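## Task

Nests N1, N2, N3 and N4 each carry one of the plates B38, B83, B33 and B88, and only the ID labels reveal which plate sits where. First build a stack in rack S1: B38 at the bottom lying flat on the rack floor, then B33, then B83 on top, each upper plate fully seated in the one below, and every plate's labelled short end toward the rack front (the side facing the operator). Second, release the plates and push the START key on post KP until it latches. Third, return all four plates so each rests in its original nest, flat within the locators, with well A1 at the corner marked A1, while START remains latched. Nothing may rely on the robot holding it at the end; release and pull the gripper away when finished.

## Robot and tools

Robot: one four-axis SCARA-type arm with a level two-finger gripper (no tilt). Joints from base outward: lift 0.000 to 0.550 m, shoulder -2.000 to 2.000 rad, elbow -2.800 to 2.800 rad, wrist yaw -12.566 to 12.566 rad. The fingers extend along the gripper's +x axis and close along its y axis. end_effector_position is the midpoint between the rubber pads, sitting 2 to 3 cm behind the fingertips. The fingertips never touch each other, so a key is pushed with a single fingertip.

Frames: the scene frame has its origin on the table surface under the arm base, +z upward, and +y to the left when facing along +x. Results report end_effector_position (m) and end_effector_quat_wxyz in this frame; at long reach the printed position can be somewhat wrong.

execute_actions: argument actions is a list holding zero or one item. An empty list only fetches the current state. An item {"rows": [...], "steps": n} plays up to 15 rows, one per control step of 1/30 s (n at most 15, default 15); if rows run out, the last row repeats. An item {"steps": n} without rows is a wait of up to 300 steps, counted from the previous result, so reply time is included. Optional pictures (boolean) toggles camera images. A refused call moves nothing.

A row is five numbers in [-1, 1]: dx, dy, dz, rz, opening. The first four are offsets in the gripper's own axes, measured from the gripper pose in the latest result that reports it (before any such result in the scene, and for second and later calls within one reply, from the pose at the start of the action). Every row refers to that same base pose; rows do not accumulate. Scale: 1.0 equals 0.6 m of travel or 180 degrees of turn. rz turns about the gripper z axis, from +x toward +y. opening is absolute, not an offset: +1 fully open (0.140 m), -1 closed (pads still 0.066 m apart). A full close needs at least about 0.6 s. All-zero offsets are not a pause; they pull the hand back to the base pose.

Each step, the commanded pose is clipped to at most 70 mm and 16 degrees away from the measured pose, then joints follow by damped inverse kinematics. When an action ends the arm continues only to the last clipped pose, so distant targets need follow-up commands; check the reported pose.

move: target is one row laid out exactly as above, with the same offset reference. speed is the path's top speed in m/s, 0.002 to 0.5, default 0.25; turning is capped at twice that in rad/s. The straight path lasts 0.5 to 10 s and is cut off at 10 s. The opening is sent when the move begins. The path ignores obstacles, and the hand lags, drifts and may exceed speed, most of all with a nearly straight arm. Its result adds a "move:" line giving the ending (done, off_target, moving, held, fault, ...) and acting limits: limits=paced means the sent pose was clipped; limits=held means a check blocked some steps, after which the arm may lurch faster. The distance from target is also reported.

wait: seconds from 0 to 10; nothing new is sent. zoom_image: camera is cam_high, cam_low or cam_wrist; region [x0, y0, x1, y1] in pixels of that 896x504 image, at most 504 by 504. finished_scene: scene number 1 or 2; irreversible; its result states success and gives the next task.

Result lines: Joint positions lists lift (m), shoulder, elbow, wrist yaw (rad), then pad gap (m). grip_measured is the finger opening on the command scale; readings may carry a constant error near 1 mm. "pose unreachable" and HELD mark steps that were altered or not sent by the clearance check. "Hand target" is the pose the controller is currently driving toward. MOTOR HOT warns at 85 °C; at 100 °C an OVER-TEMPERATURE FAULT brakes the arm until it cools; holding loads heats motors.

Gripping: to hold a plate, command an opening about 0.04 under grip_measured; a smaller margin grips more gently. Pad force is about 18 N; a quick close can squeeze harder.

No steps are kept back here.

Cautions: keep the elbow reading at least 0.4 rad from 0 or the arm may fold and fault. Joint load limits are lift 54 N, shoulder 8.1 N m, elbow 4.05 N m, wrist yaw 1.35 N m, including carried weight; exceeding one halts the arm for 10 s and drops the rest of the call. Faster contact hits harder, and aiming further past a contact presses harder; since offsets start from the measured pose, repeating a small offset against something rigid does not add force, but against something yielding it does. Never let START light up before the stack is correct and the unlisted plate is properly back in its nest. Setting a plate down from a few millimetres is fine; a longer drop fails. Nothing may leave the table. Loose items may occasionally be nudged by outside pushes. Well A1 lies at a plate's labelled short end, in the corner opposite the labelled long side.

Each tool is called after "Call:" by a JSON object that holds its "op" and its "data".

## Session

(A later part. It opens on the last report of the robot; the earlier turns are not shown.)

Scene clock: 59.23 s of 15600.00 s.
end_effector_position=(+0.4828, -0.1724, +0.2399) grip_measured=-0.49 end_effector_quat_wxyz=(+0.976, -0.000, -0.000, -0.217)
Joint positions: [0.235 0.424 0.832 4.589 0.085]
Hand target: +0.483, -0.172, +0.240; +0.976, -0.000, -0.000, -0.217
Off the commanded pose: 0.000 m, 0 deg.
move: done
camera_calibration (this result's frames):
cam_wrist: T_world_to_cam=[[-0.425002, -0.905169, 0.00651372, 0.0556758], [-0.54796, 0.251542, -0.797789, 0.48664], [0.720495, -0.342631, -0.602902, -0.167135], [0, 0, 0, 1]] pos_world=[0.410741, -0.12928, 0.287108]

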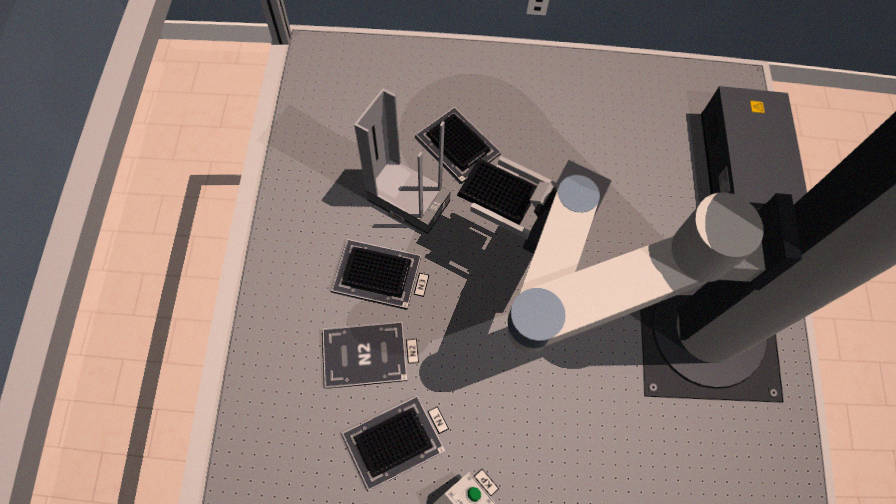

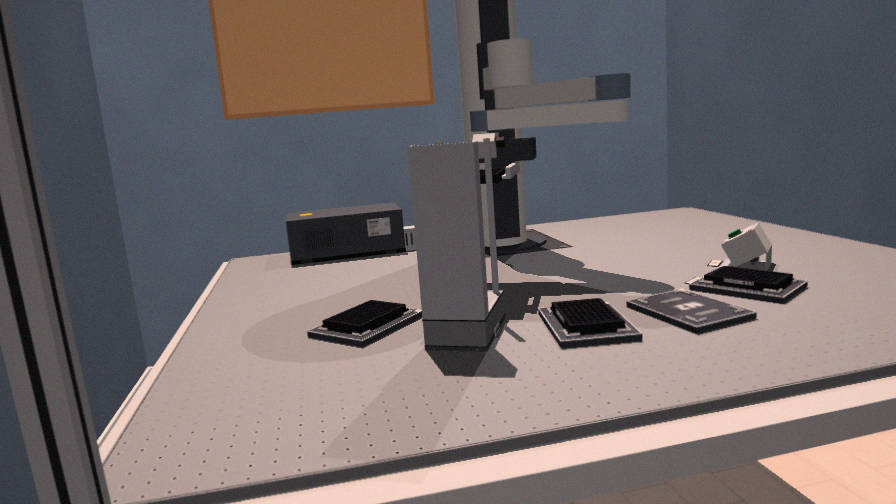

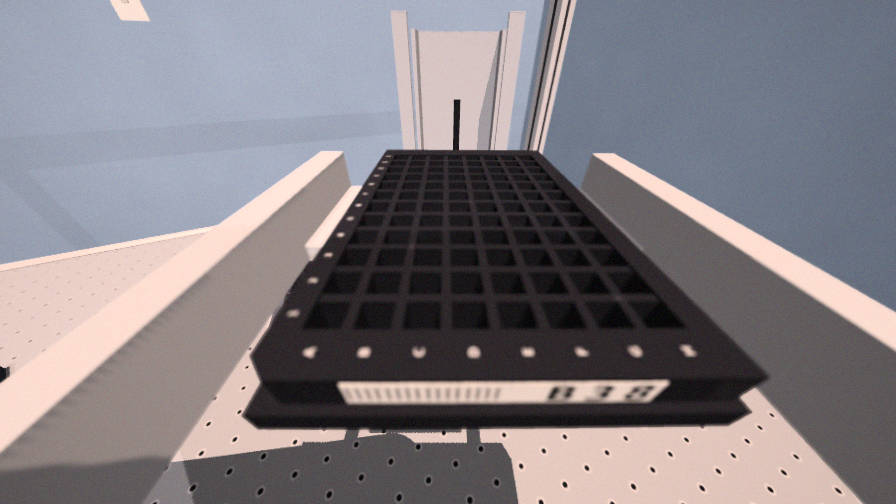

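Call:
{"op": "move", "data": {"target": [0,0,0.18,-0.011,-0.55]}}

Call:
{"op": "move", "data": {"target": [0.35,0.012,0,0,-0.55]}}

Scene clock: 76.27 s of 15600.00 s.
end_effector_position=(+0.4828, -0.1724, +0.3480) grip_measured=-0.49 end_effector_quat_wxyz=(+0.972, -0.000, -0.000, -0.234)
Joint positions: [0.343 0.447 0.831 4.533 0.085]
Hand target: +0.483, -0.172, +0.348; +0.972, -0.000, -0.000, -0.234
Off the commanded pose: 0.000 m, 0 deg.
After step 90, 13.20 s passed at rest.
move: done
camera_calibration (this result's frames):
cam_wrist: T_world_to_cam=[[-0.455861, -0.890027, 0.00651372, 0.0724823], [-0.538991, 0.270226, -0.797789, 0.571748], [0.708294, -0.367191, -0.602902, -0.100347], [0, 0, 0, 1]] pos_world=[0.412284, -0.126836, 0.395162]

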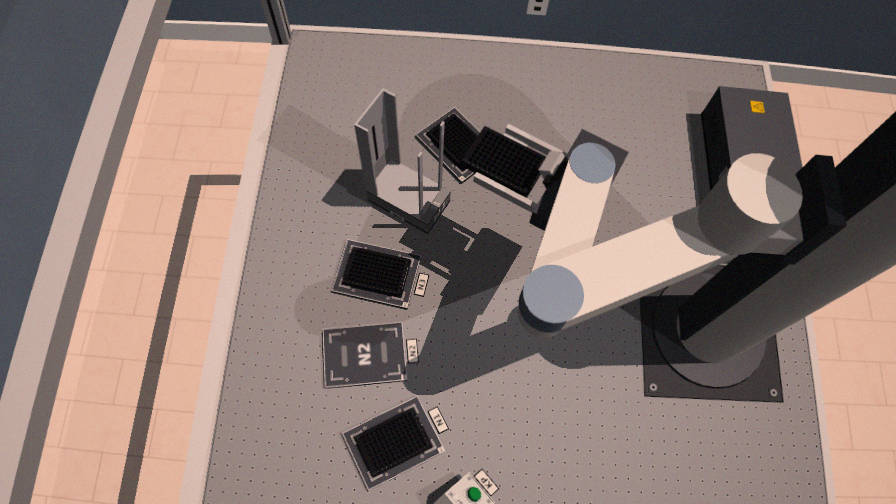

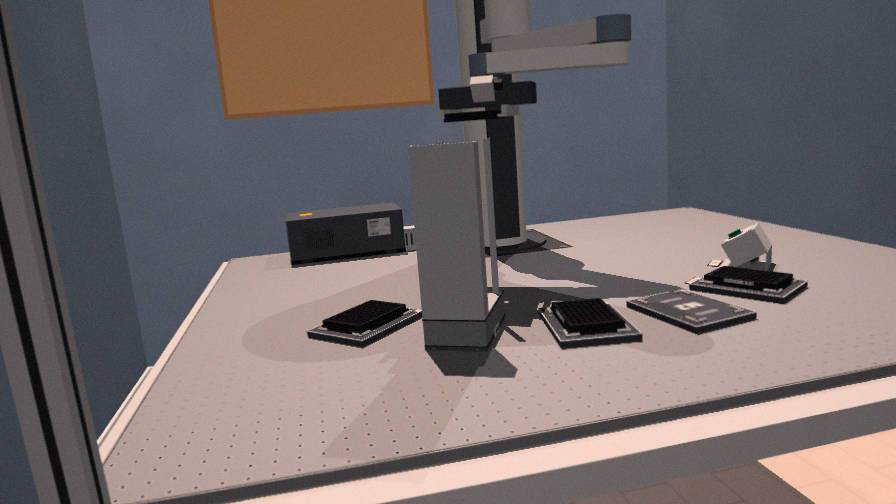

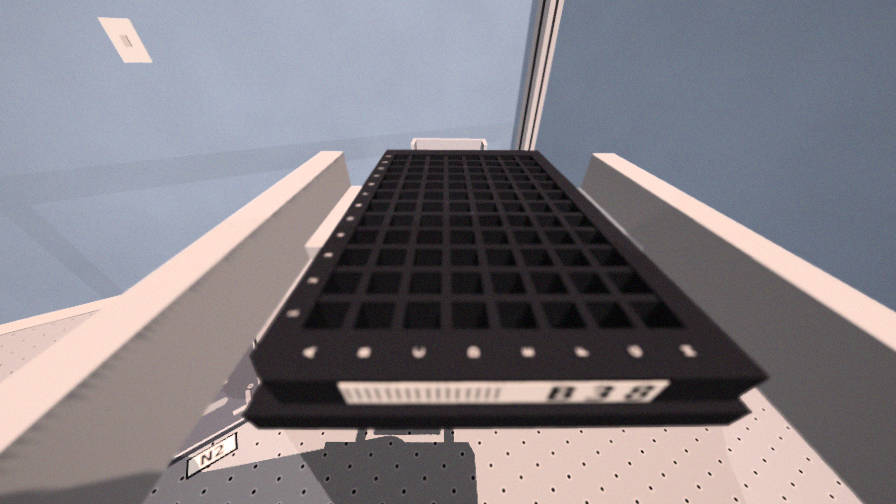

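Scene clock: 77.57 s of 15600.00 s.
end_effector_position=(+0.6731, -0.2615, +0.3480) grip_measured=-0.49 end_effector_quat_wxyz=(+0.972, -0.000, -0.000, -0.234)
Joint positions: [0.343 0.082 1.893 3.836 0.085]
Hand target: +0.673, -0.261, +0.348; +0.972, -0.000, -0.000, -0.234
Off the commanded pose: 0.000 m, 0 deg.
move: done
camera_calibration (this result's frames):
cam_wrist: T_world_to_cam=[[-0.455766, -0.890076, 0.00651372, 0.0798652], [-0.53902, 0.270169, -0.797789, 0.698395], [0.708332, -0.367116, -0.602902, -0.267837], [0, 0, 0, 1]] pos_world=[0.602566, -0.215926, 0.395172]

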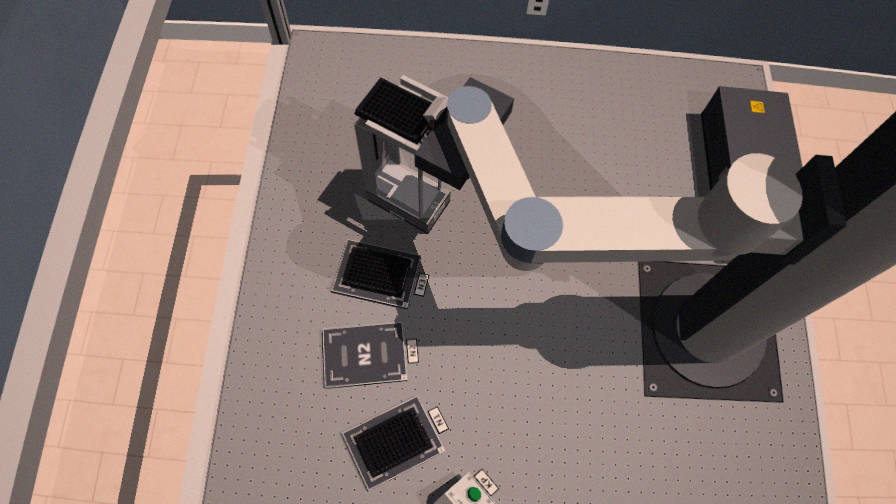

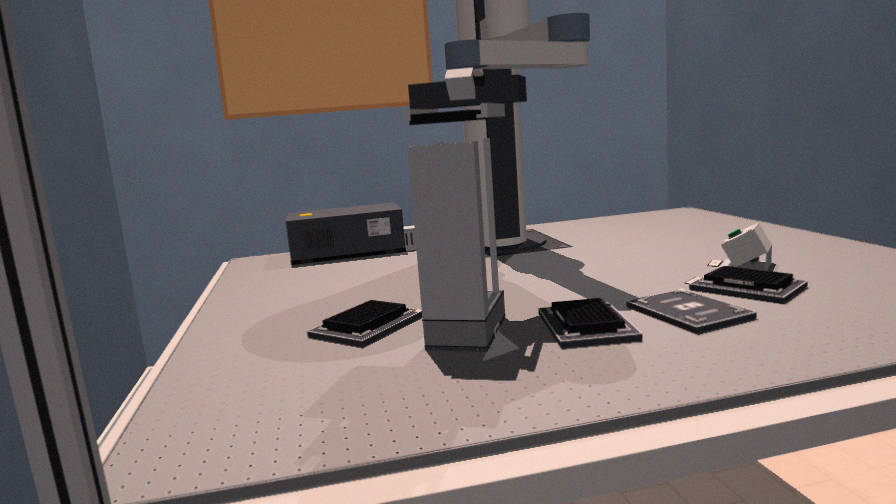

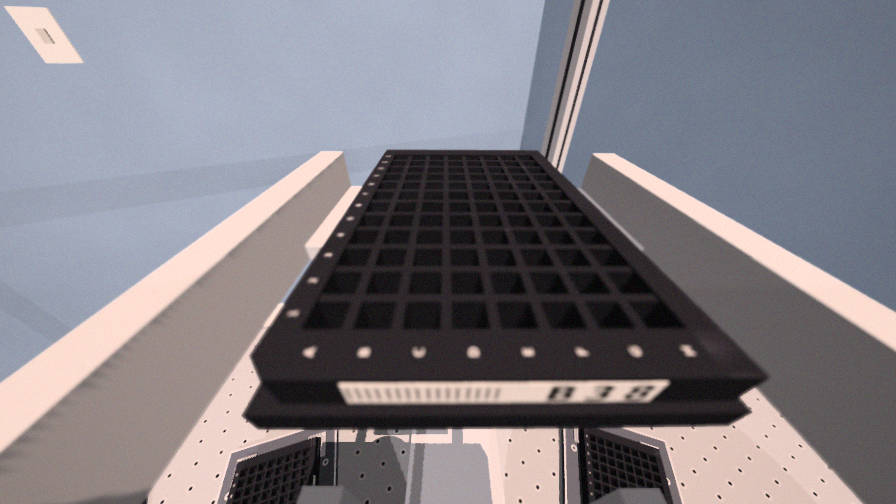

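Call:
{"op": "move", "data": {"target": [-0.007,0.001,-0.033,0,-0.55], "speed": 0.04}}

Scene clock: 84.80 s of 15600.00 s.
end_effector_position=(+0.6696, -0.2591, +0.3281) grip_measured=-0.49 end_effector_quat_wxyz=(+0.972, -0.000, -0.000, -0.234)
Joint positions: [0.323 0.095 1.866 3.85  0.085]
Hand target: +0.670, -0.259, +0.328; +0.972, -0.000, -0.000, -0.234
Off the commanded pose: 0.000 m, 0 deg.
After step 90, 3.50 s passed at rest.
move: done
camera_calibration (this result's frames):
cam_wrist: T_world_to_cam=[[-0.456013, -0.889949, 0.00651372, 0.0807049], [-0.538945, 0.270318, -0.797789, 0.680004], [0.708231, -0.367313, -0.602902, -0.276466], [0, 0, 0, 1]] pos_world=[0.599089, -0.213543, 0.375292]

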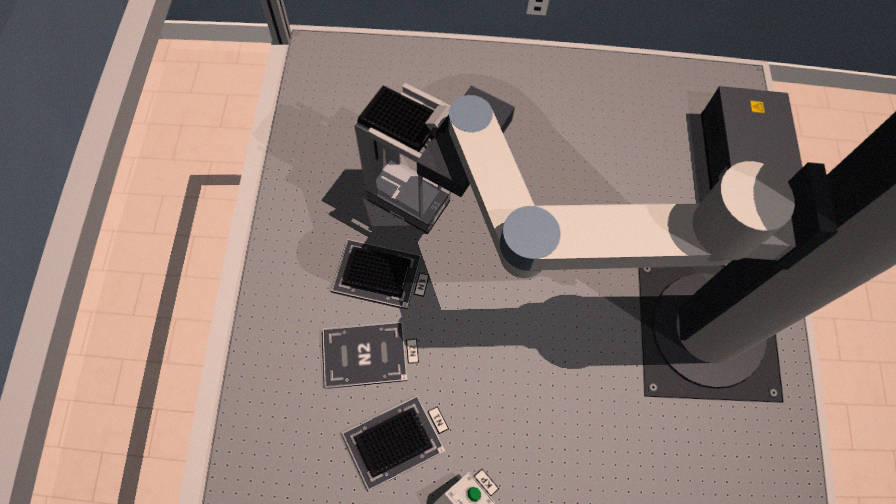

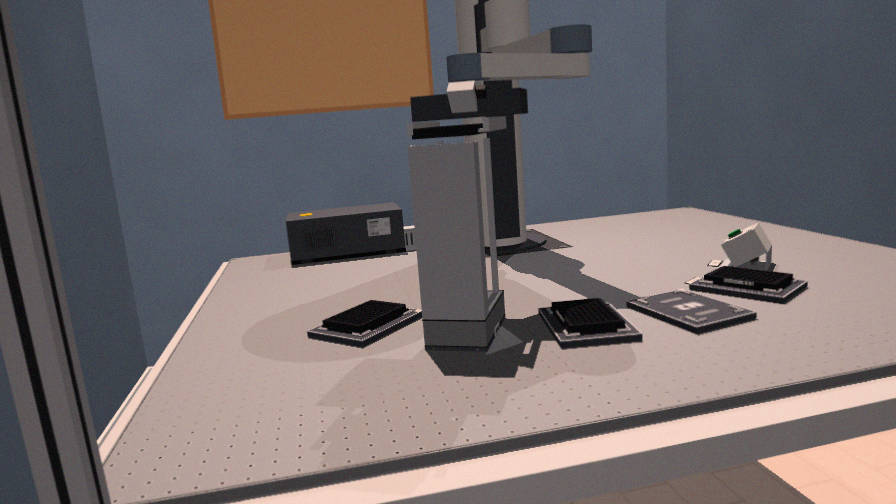

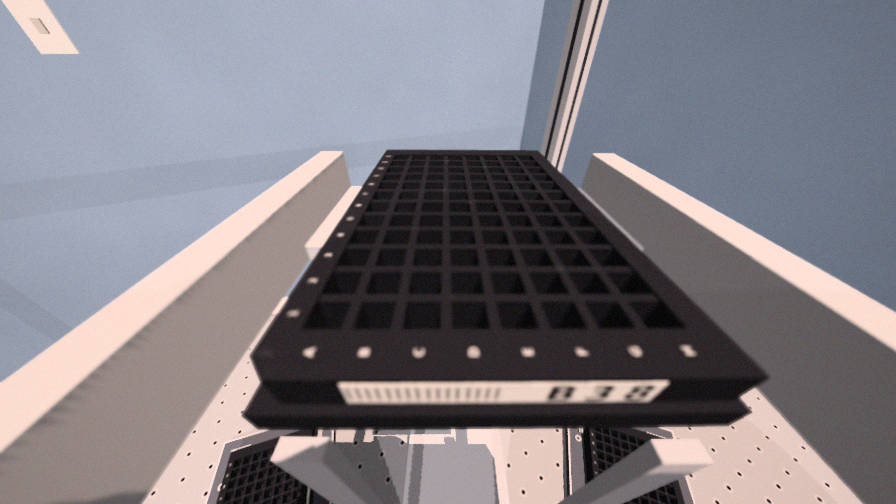

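Call:
{"op": "move", "data": {"target": [0.002,0.001,-0.03,0,-0.55], "speed": 0.01}}

Scene clock: 91.37 s of 15600.00 s.
end_effector_position=(+0.6710, -0.2591, +0.3104) grip_measured=-0.49 end_effector_quat_wxyz=(+0.972, -0.000, -0.000, -0.234)
Joint positions: [0.305 0.093 1.874 3.844 0.085]
Hand target: +0.671, -0.259, +0.310; +0.972, -0.000, -0.000, -0.234
Off the commanded pose: 0.000 m, 0 deg.
After step 90, 1.53 s passed at rest.
move: done
camera_calibration (this result's frames):
cam_wrist: T_world_to_cam=[[-0.456324, -0.88979, 0.00651372, 0.0816615], [-0.53885, 0.270506, -0.797789, 0.666614], [0.708102, -0.36756, -0.602902, -0.288073], [0, 0, 0, 1]] pos_world=[0.600454, -0.213546, 0.357606]

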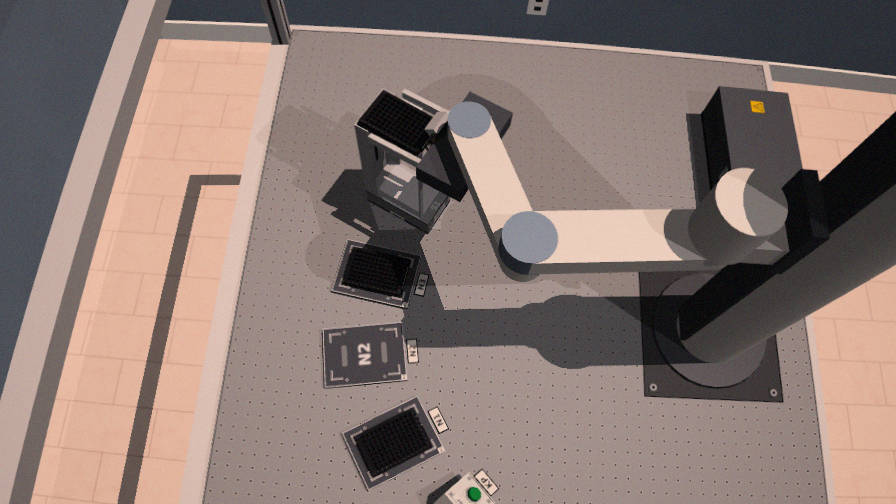

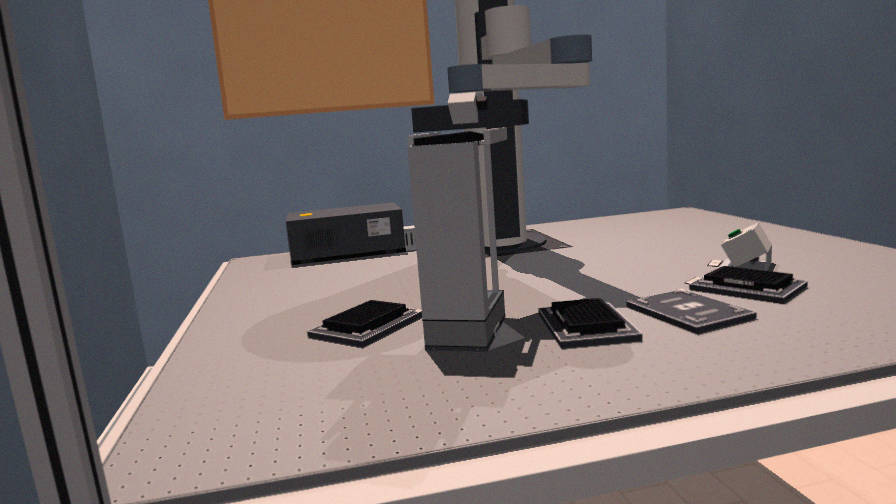

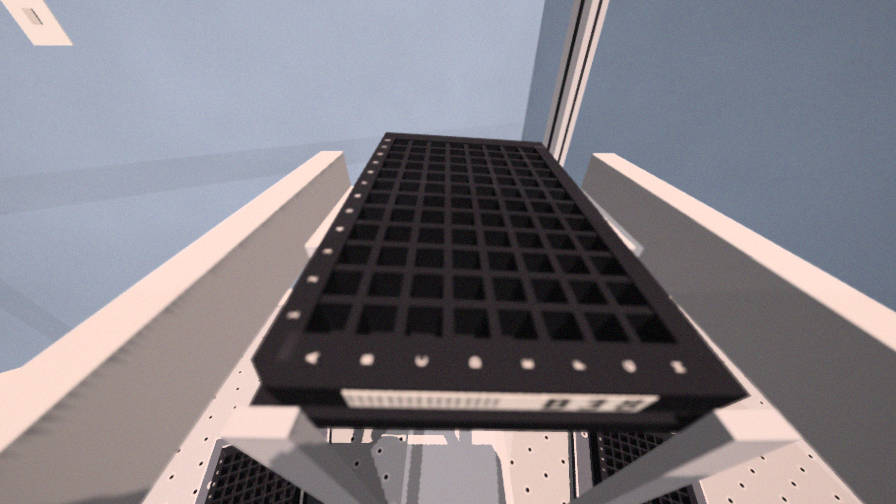

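Call:
{"op": "move", "data": {"target": [0,0,0.008,0,-0.55], "speed": 0.01}}

Call:
{"op": "move", "data": {"target": [0,-0.0025,0,-0.007,-0.55], "speed": 0.01}}

Call:
{"op": "move", "data": {"target": [0,0,-0.016,0,-0.55], "speed": 0.01}}

Scene clock: 96.43 s of 15600.00 s.
end_effector_position=(+0.6710, -0.2591, +0.3152) grip_measured=-0.49 end_effector_quat_wxyz=(+0.972, -0.000, -0.000, -0.234)
Joint positions: [0.31  0.093 1.874 3.843 0.085]
Hand target: +0.671, -0.259, +0.315; +0.972, -0.000, -0.000, -0.234
Off the commanded pose: 0.000 m, 0 deg.
After step 90, 1.37 s passed at rest.
move: done
camera_calibration (this result's frames):
cam_wrist: T_world_to_cam=[[-0.456437, -0.889732, 0.00651372, 0.0817494], [-0.538816, 0.270575, -0.797789, 0.670437], [0.708056, -0.36765, -0.602902, -0.28522], [0, 0, 0, 1]] pos_world=[0.600507, -0.213529, 0.362375]

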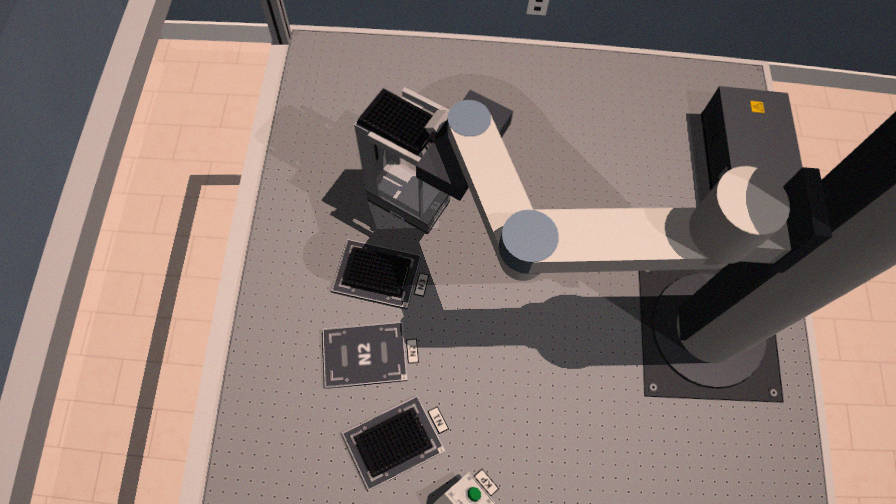

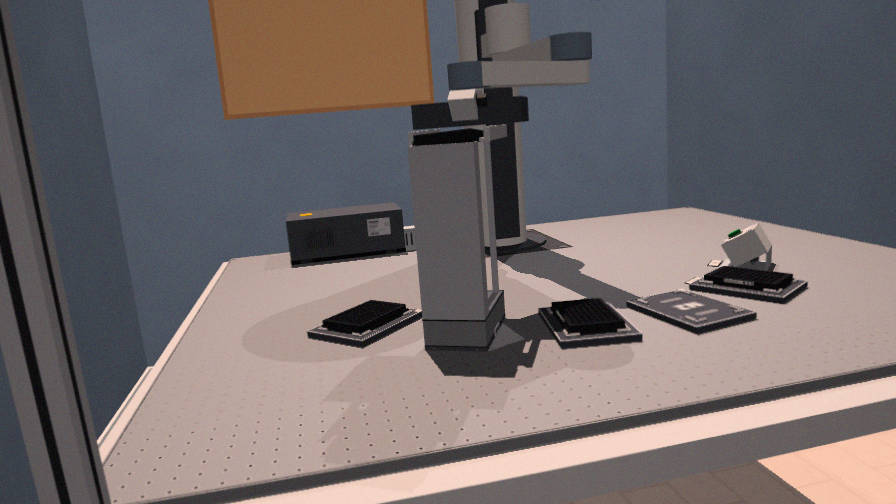

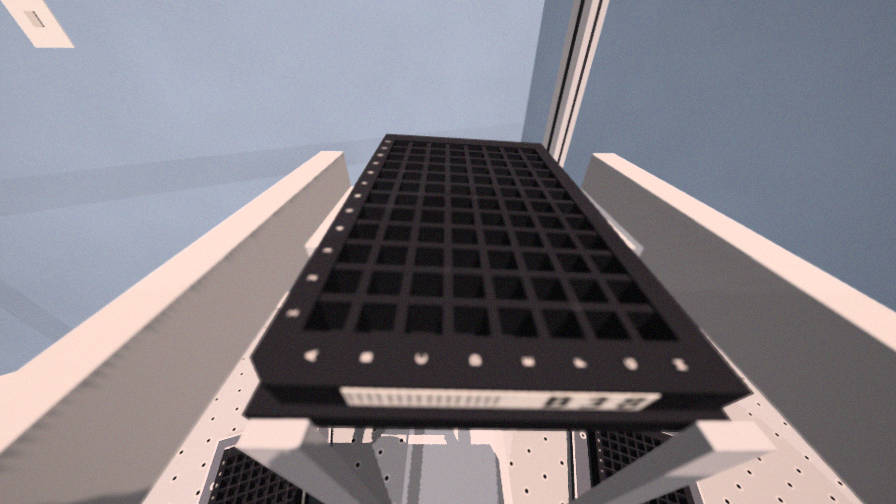

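Scene clock: 97.77 s of 15600.00 s.
end_effector_position=(+0.6704, -0.2605, +0.3152) grip_measured=-0.49 end_effector_quat_wxyz=(+0.970, -0.000, -0.000, -0.245)
Joint positions: [0.31  0.097 1.874 3.818 0.085]
Hand target: +0.670, -0.260, +0.315; +0.970, -0.000, -0.000, -0.245
Off the commanded pose: 0.000 m, 0 deg.
move: done
camera_calibration (this result's frames):
cam_wrist: T_world_to_cam=[[-0.475368, -0.879763, 0.00651372, 0.095569], [-0.532904, 0.28204, -0.797789, 0.669475], [0.700028, -0.382714, -0.602902, -0.283798], [0, 0, 0, 1]] pos_world=[0.600862, -0.213354, 0.362375]

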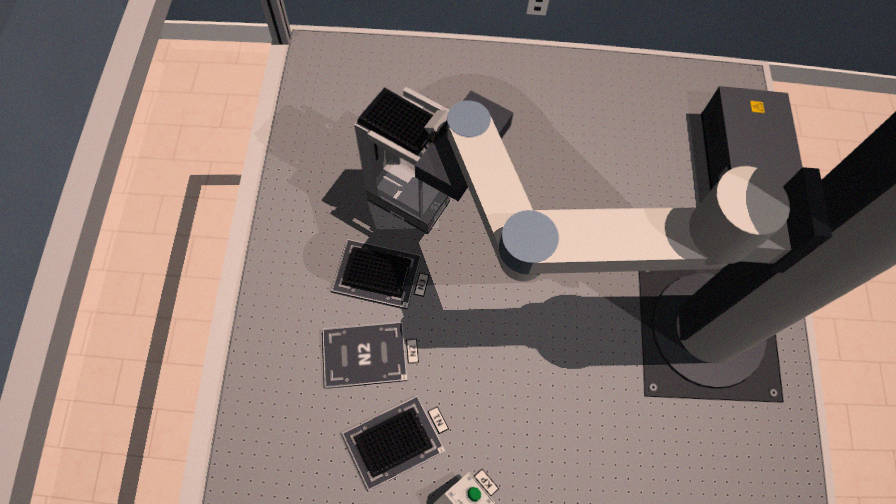

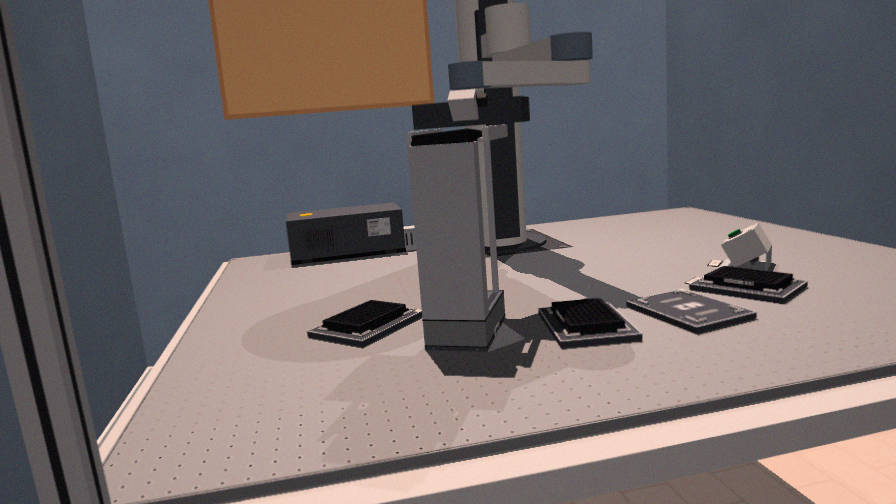

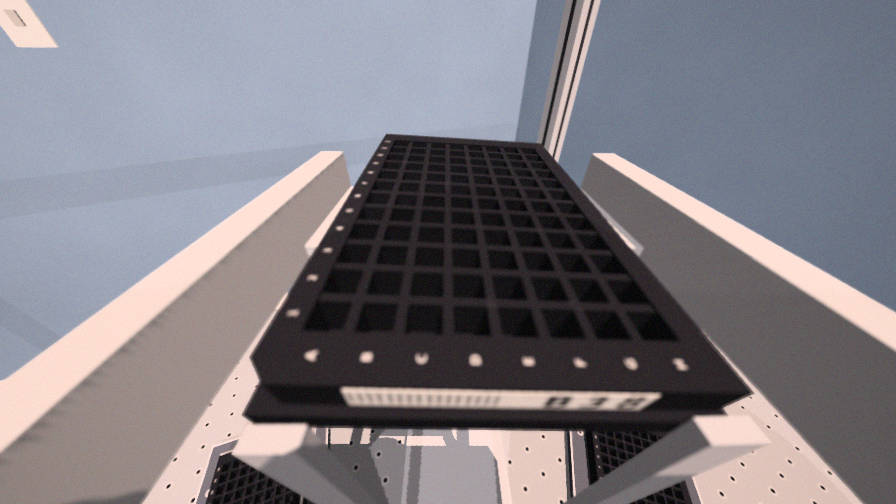

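Scene clock: 98.93 s of 15600.00 s.
end_effector_position=(+0.6705, -0.2603, +0.3056) grip_measured=-0.49 end_effector_quat_wxyz=(+0.970, -0.000, -0.000, -0.244)
Joint positions: [0.301 0.097 1.874 3.819 0.085]
Hand target: +0.670, -0.260, +0.306; +0.970, -0.000, -0.000, -0.245
Off the commanded pose: 0.000 m, 0 deg.
move: done
camera_calibration (this result's frames):
cam_wrist: T_world_to_cam=[[-0.474443, -0.880262, 0.00651372, 0.0951326], [-0.5332, 0.28148, -0.797789, 0.661903], [0.700429, -0.381979, -0.602902, -0.289699], [0, 0, 0, 1]] pos_world=[0.600975, -0.21323, 0.352779]

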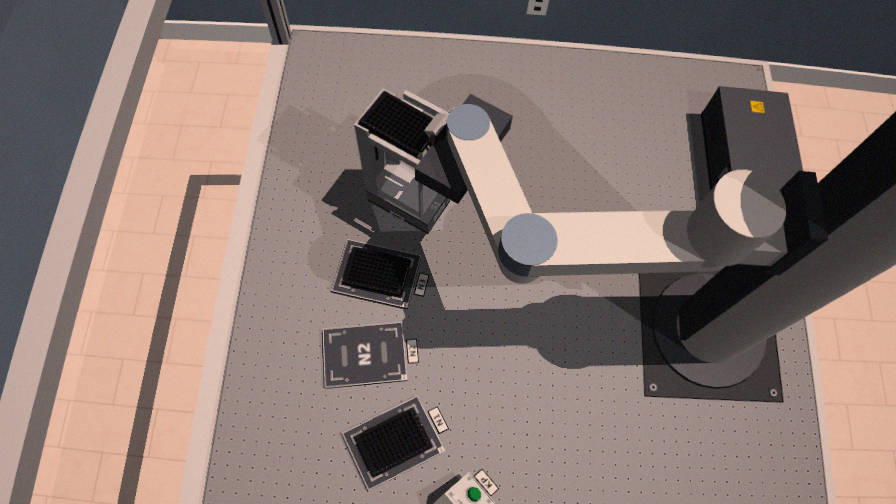

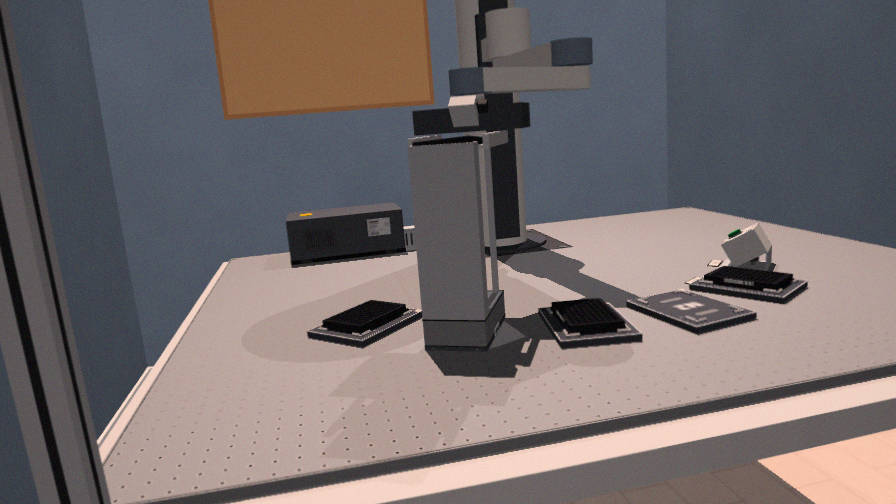

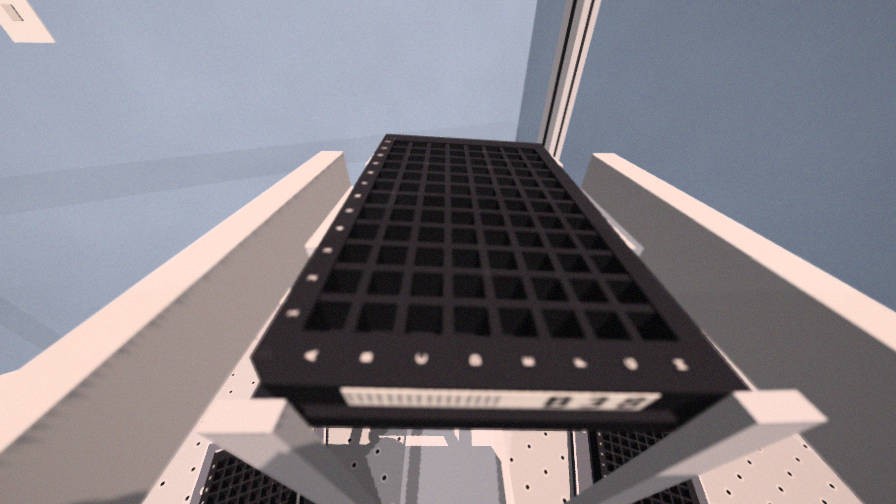

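Clear now. Go further.

Call:
{"op": "move", "data": {"target": [0,0,-0.06,0,-0.55], "speed": 0.02}}

Scene clock: 102.60 s of 15600.00 s.
end_effector_position=(+0.6706, -0.2602, +0.2695) grip_measured=-0.49 end_effector_quat_wxyz=(+0.970, -0.000, -0.000, -0.244)
Joint positions: [0.265 0.097 1.875 3.819 0.085]
Hand target: +0.671, -0.260, +0.270; +0.970, -0.000, -0.000, -0.244
Off the commanded pose: 0.000 m, 0 deg.
move: done
camera_calibration (this result's frames):
cam_wrist: T_world_to_cam=[[-0.474227, -0.880379, 0.00651372, 0.0952483], [-0.533269, 0.281349, -0.797789, 0.633163], [0.700523, -0.381806, -0.602902, -0.311466], [0, 0, 0, 1]] pos_world=[0.601004, -0.213205, 0.316727]

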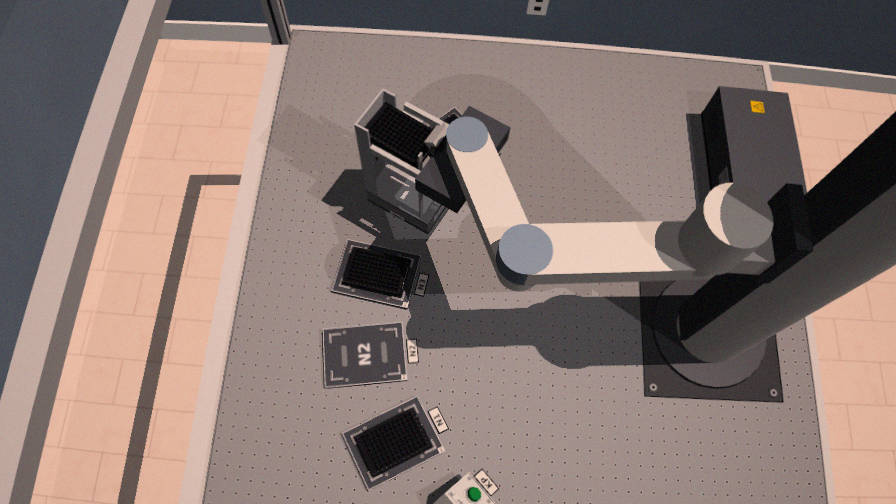

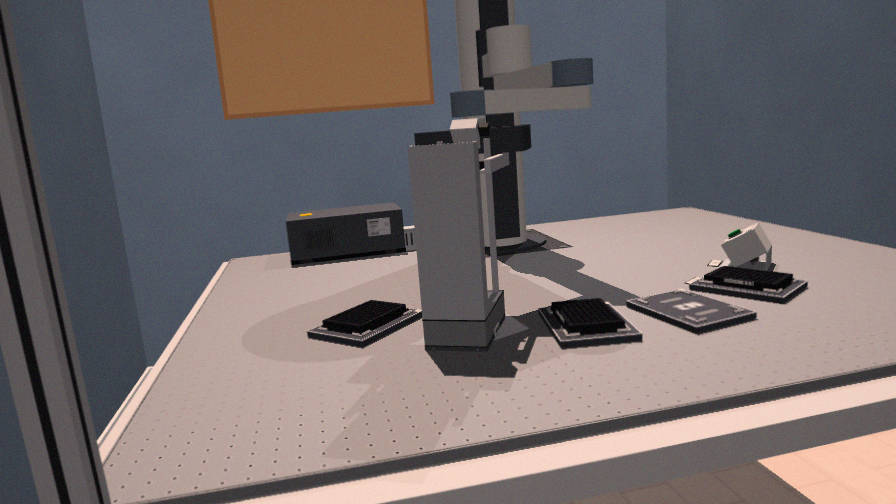

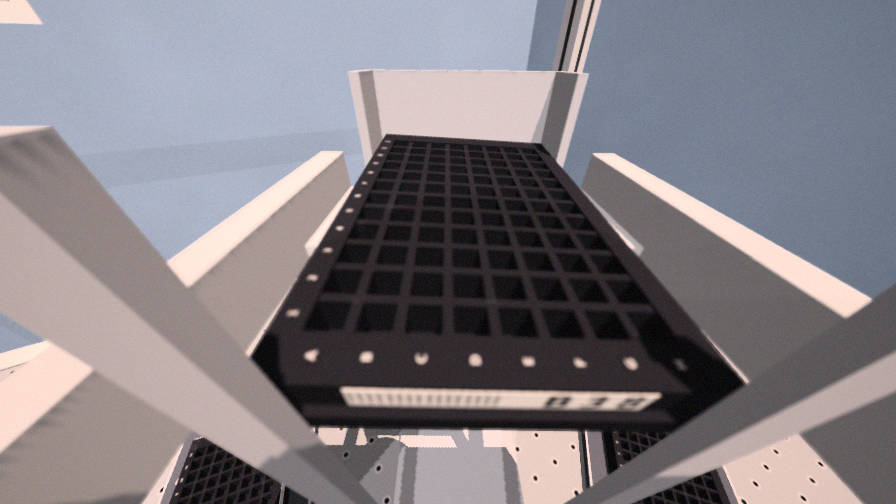

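Call:
{"op": "move", "data": {"target": [0,0,-0.32,0,-0.55], "speed": 0.1}}

Call:
{"op": "move", "data": {"target": [0,0,-0.03,0,-0.55], "speed": 0.015}}

Scene clock: 108.23 s of 15600.00 s.
end_effector_position=(+0.6706, -0.2602, +0.0774) grip_measured=-0.49 end_effector_quat_wxyz=(+0.970, -0.000, -0.000, -0.244)
Joint positions: [0.072 0.097 1.875 3.819 0.085]
Hand target: +0.671, -0.260, +0.078; +0.970, -0.000, -0.000, -0.244
Off the commanded pose: 0.000 m, 0 deg.
After step 90, 0.40 s passed at rest.
move: done
camera_calibration (this result's frames):
cam_wrist: T_world_to_cam=[[-0.474215, -0.880385, 0.00651372, 0.0964942], [-0.533273, 0.281342, -0.797789, 0.479926], [0.700529, -0.381797, -0.602902, -0.427275], [0, 0, 0, 1]] pos_world=[0.601009, -0.213204, 0.124646]

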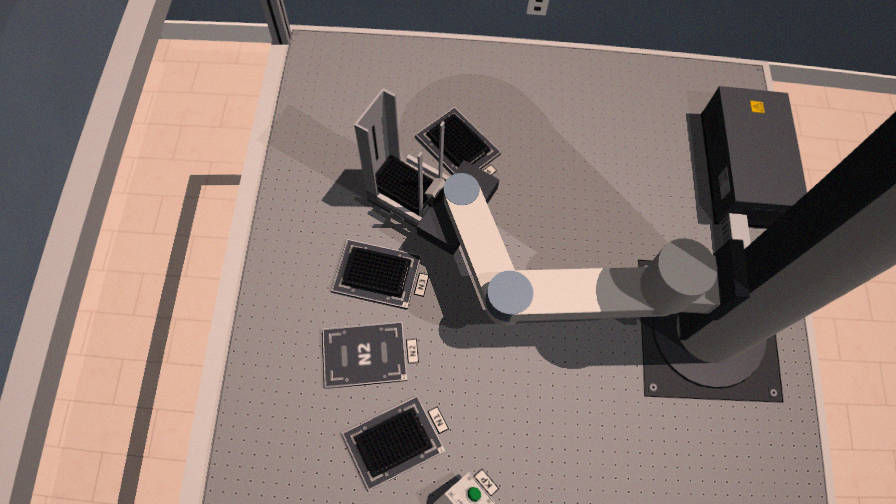

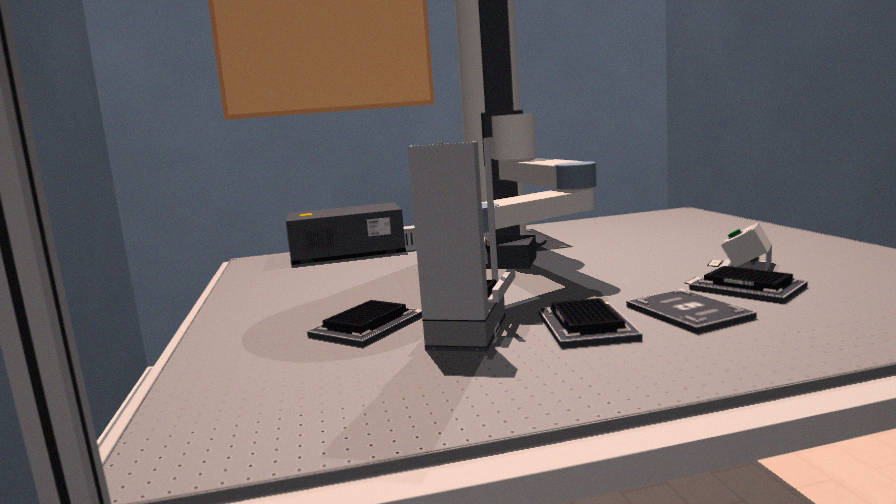

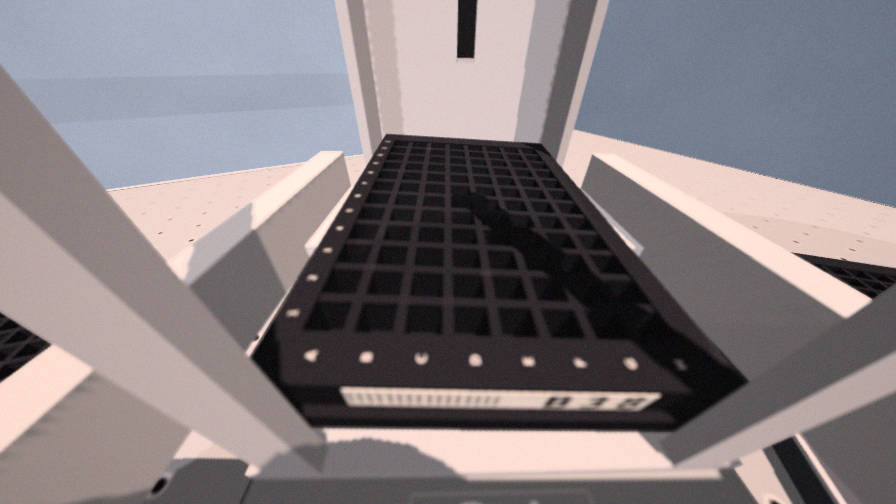

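Scene clock: 119.23 s of 15600.00 s.
end_effector_position=(+0.6708, -0.2600, +0.0663) grip_measured=-0.49 end_effector_quat_wxyz=(+0.970, -0.000, -0.000, -0.243)
Joint positions: [0.061 0.097 1.875 3.82  0.085]
Hand target: +0.671, -0.260, +0.066; +0.970, -0.000, -0.000, -0.243
Off the commanded pose: 0.007 m, 0 deg.
TORQUE FAULT: the external load on joint 1 (lift) reached its load limit, and the arm stopped for 10 seconds. The arm's remaining commands of this call were not run. The arm holds where it stopped, with its grip as last carried out, and accepts commands again: back off and push less far. The arm stops again, at the same cost, whenever a joint's load reaches its limit.
move: fault
camera_calibration (this result's frames):
cam_wrist: T_world_to_cam=[[-0.472887, -0.881099, 0.00651372, 0.0957963], [-0.533696, 0.280538, -0.797789, 0.471139], [0.701104, -0.38074, -0.602902, -0.434136], [0, 0, 0, 1]] pos_world=[0.60112, -0.213059, 0.113504]

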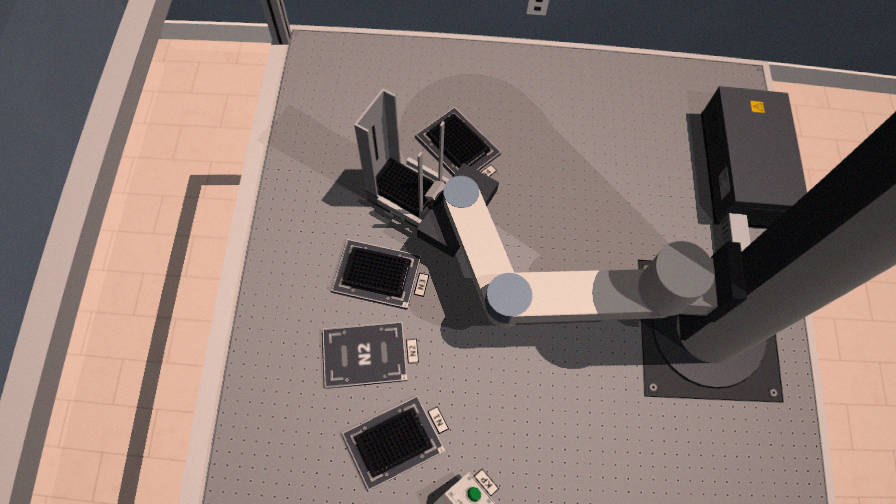

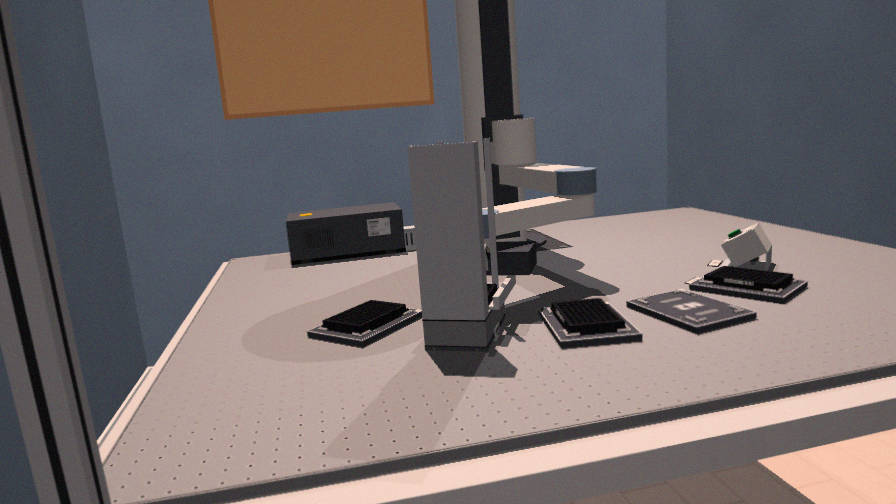

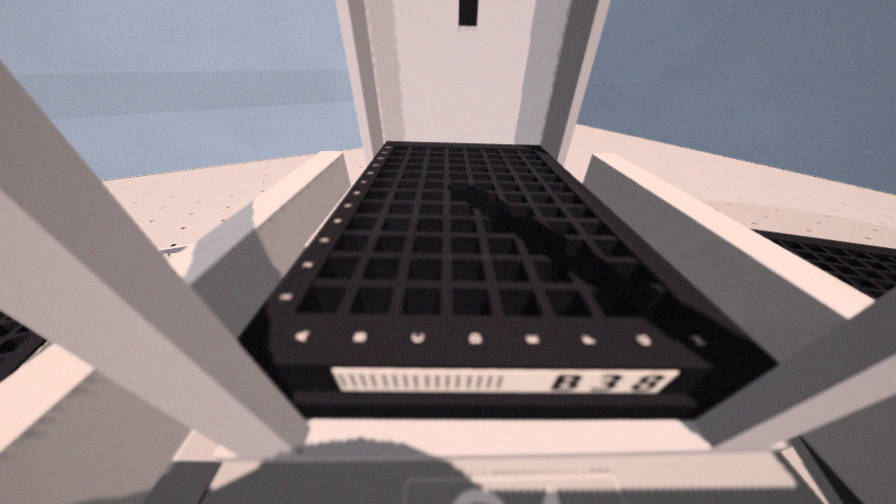

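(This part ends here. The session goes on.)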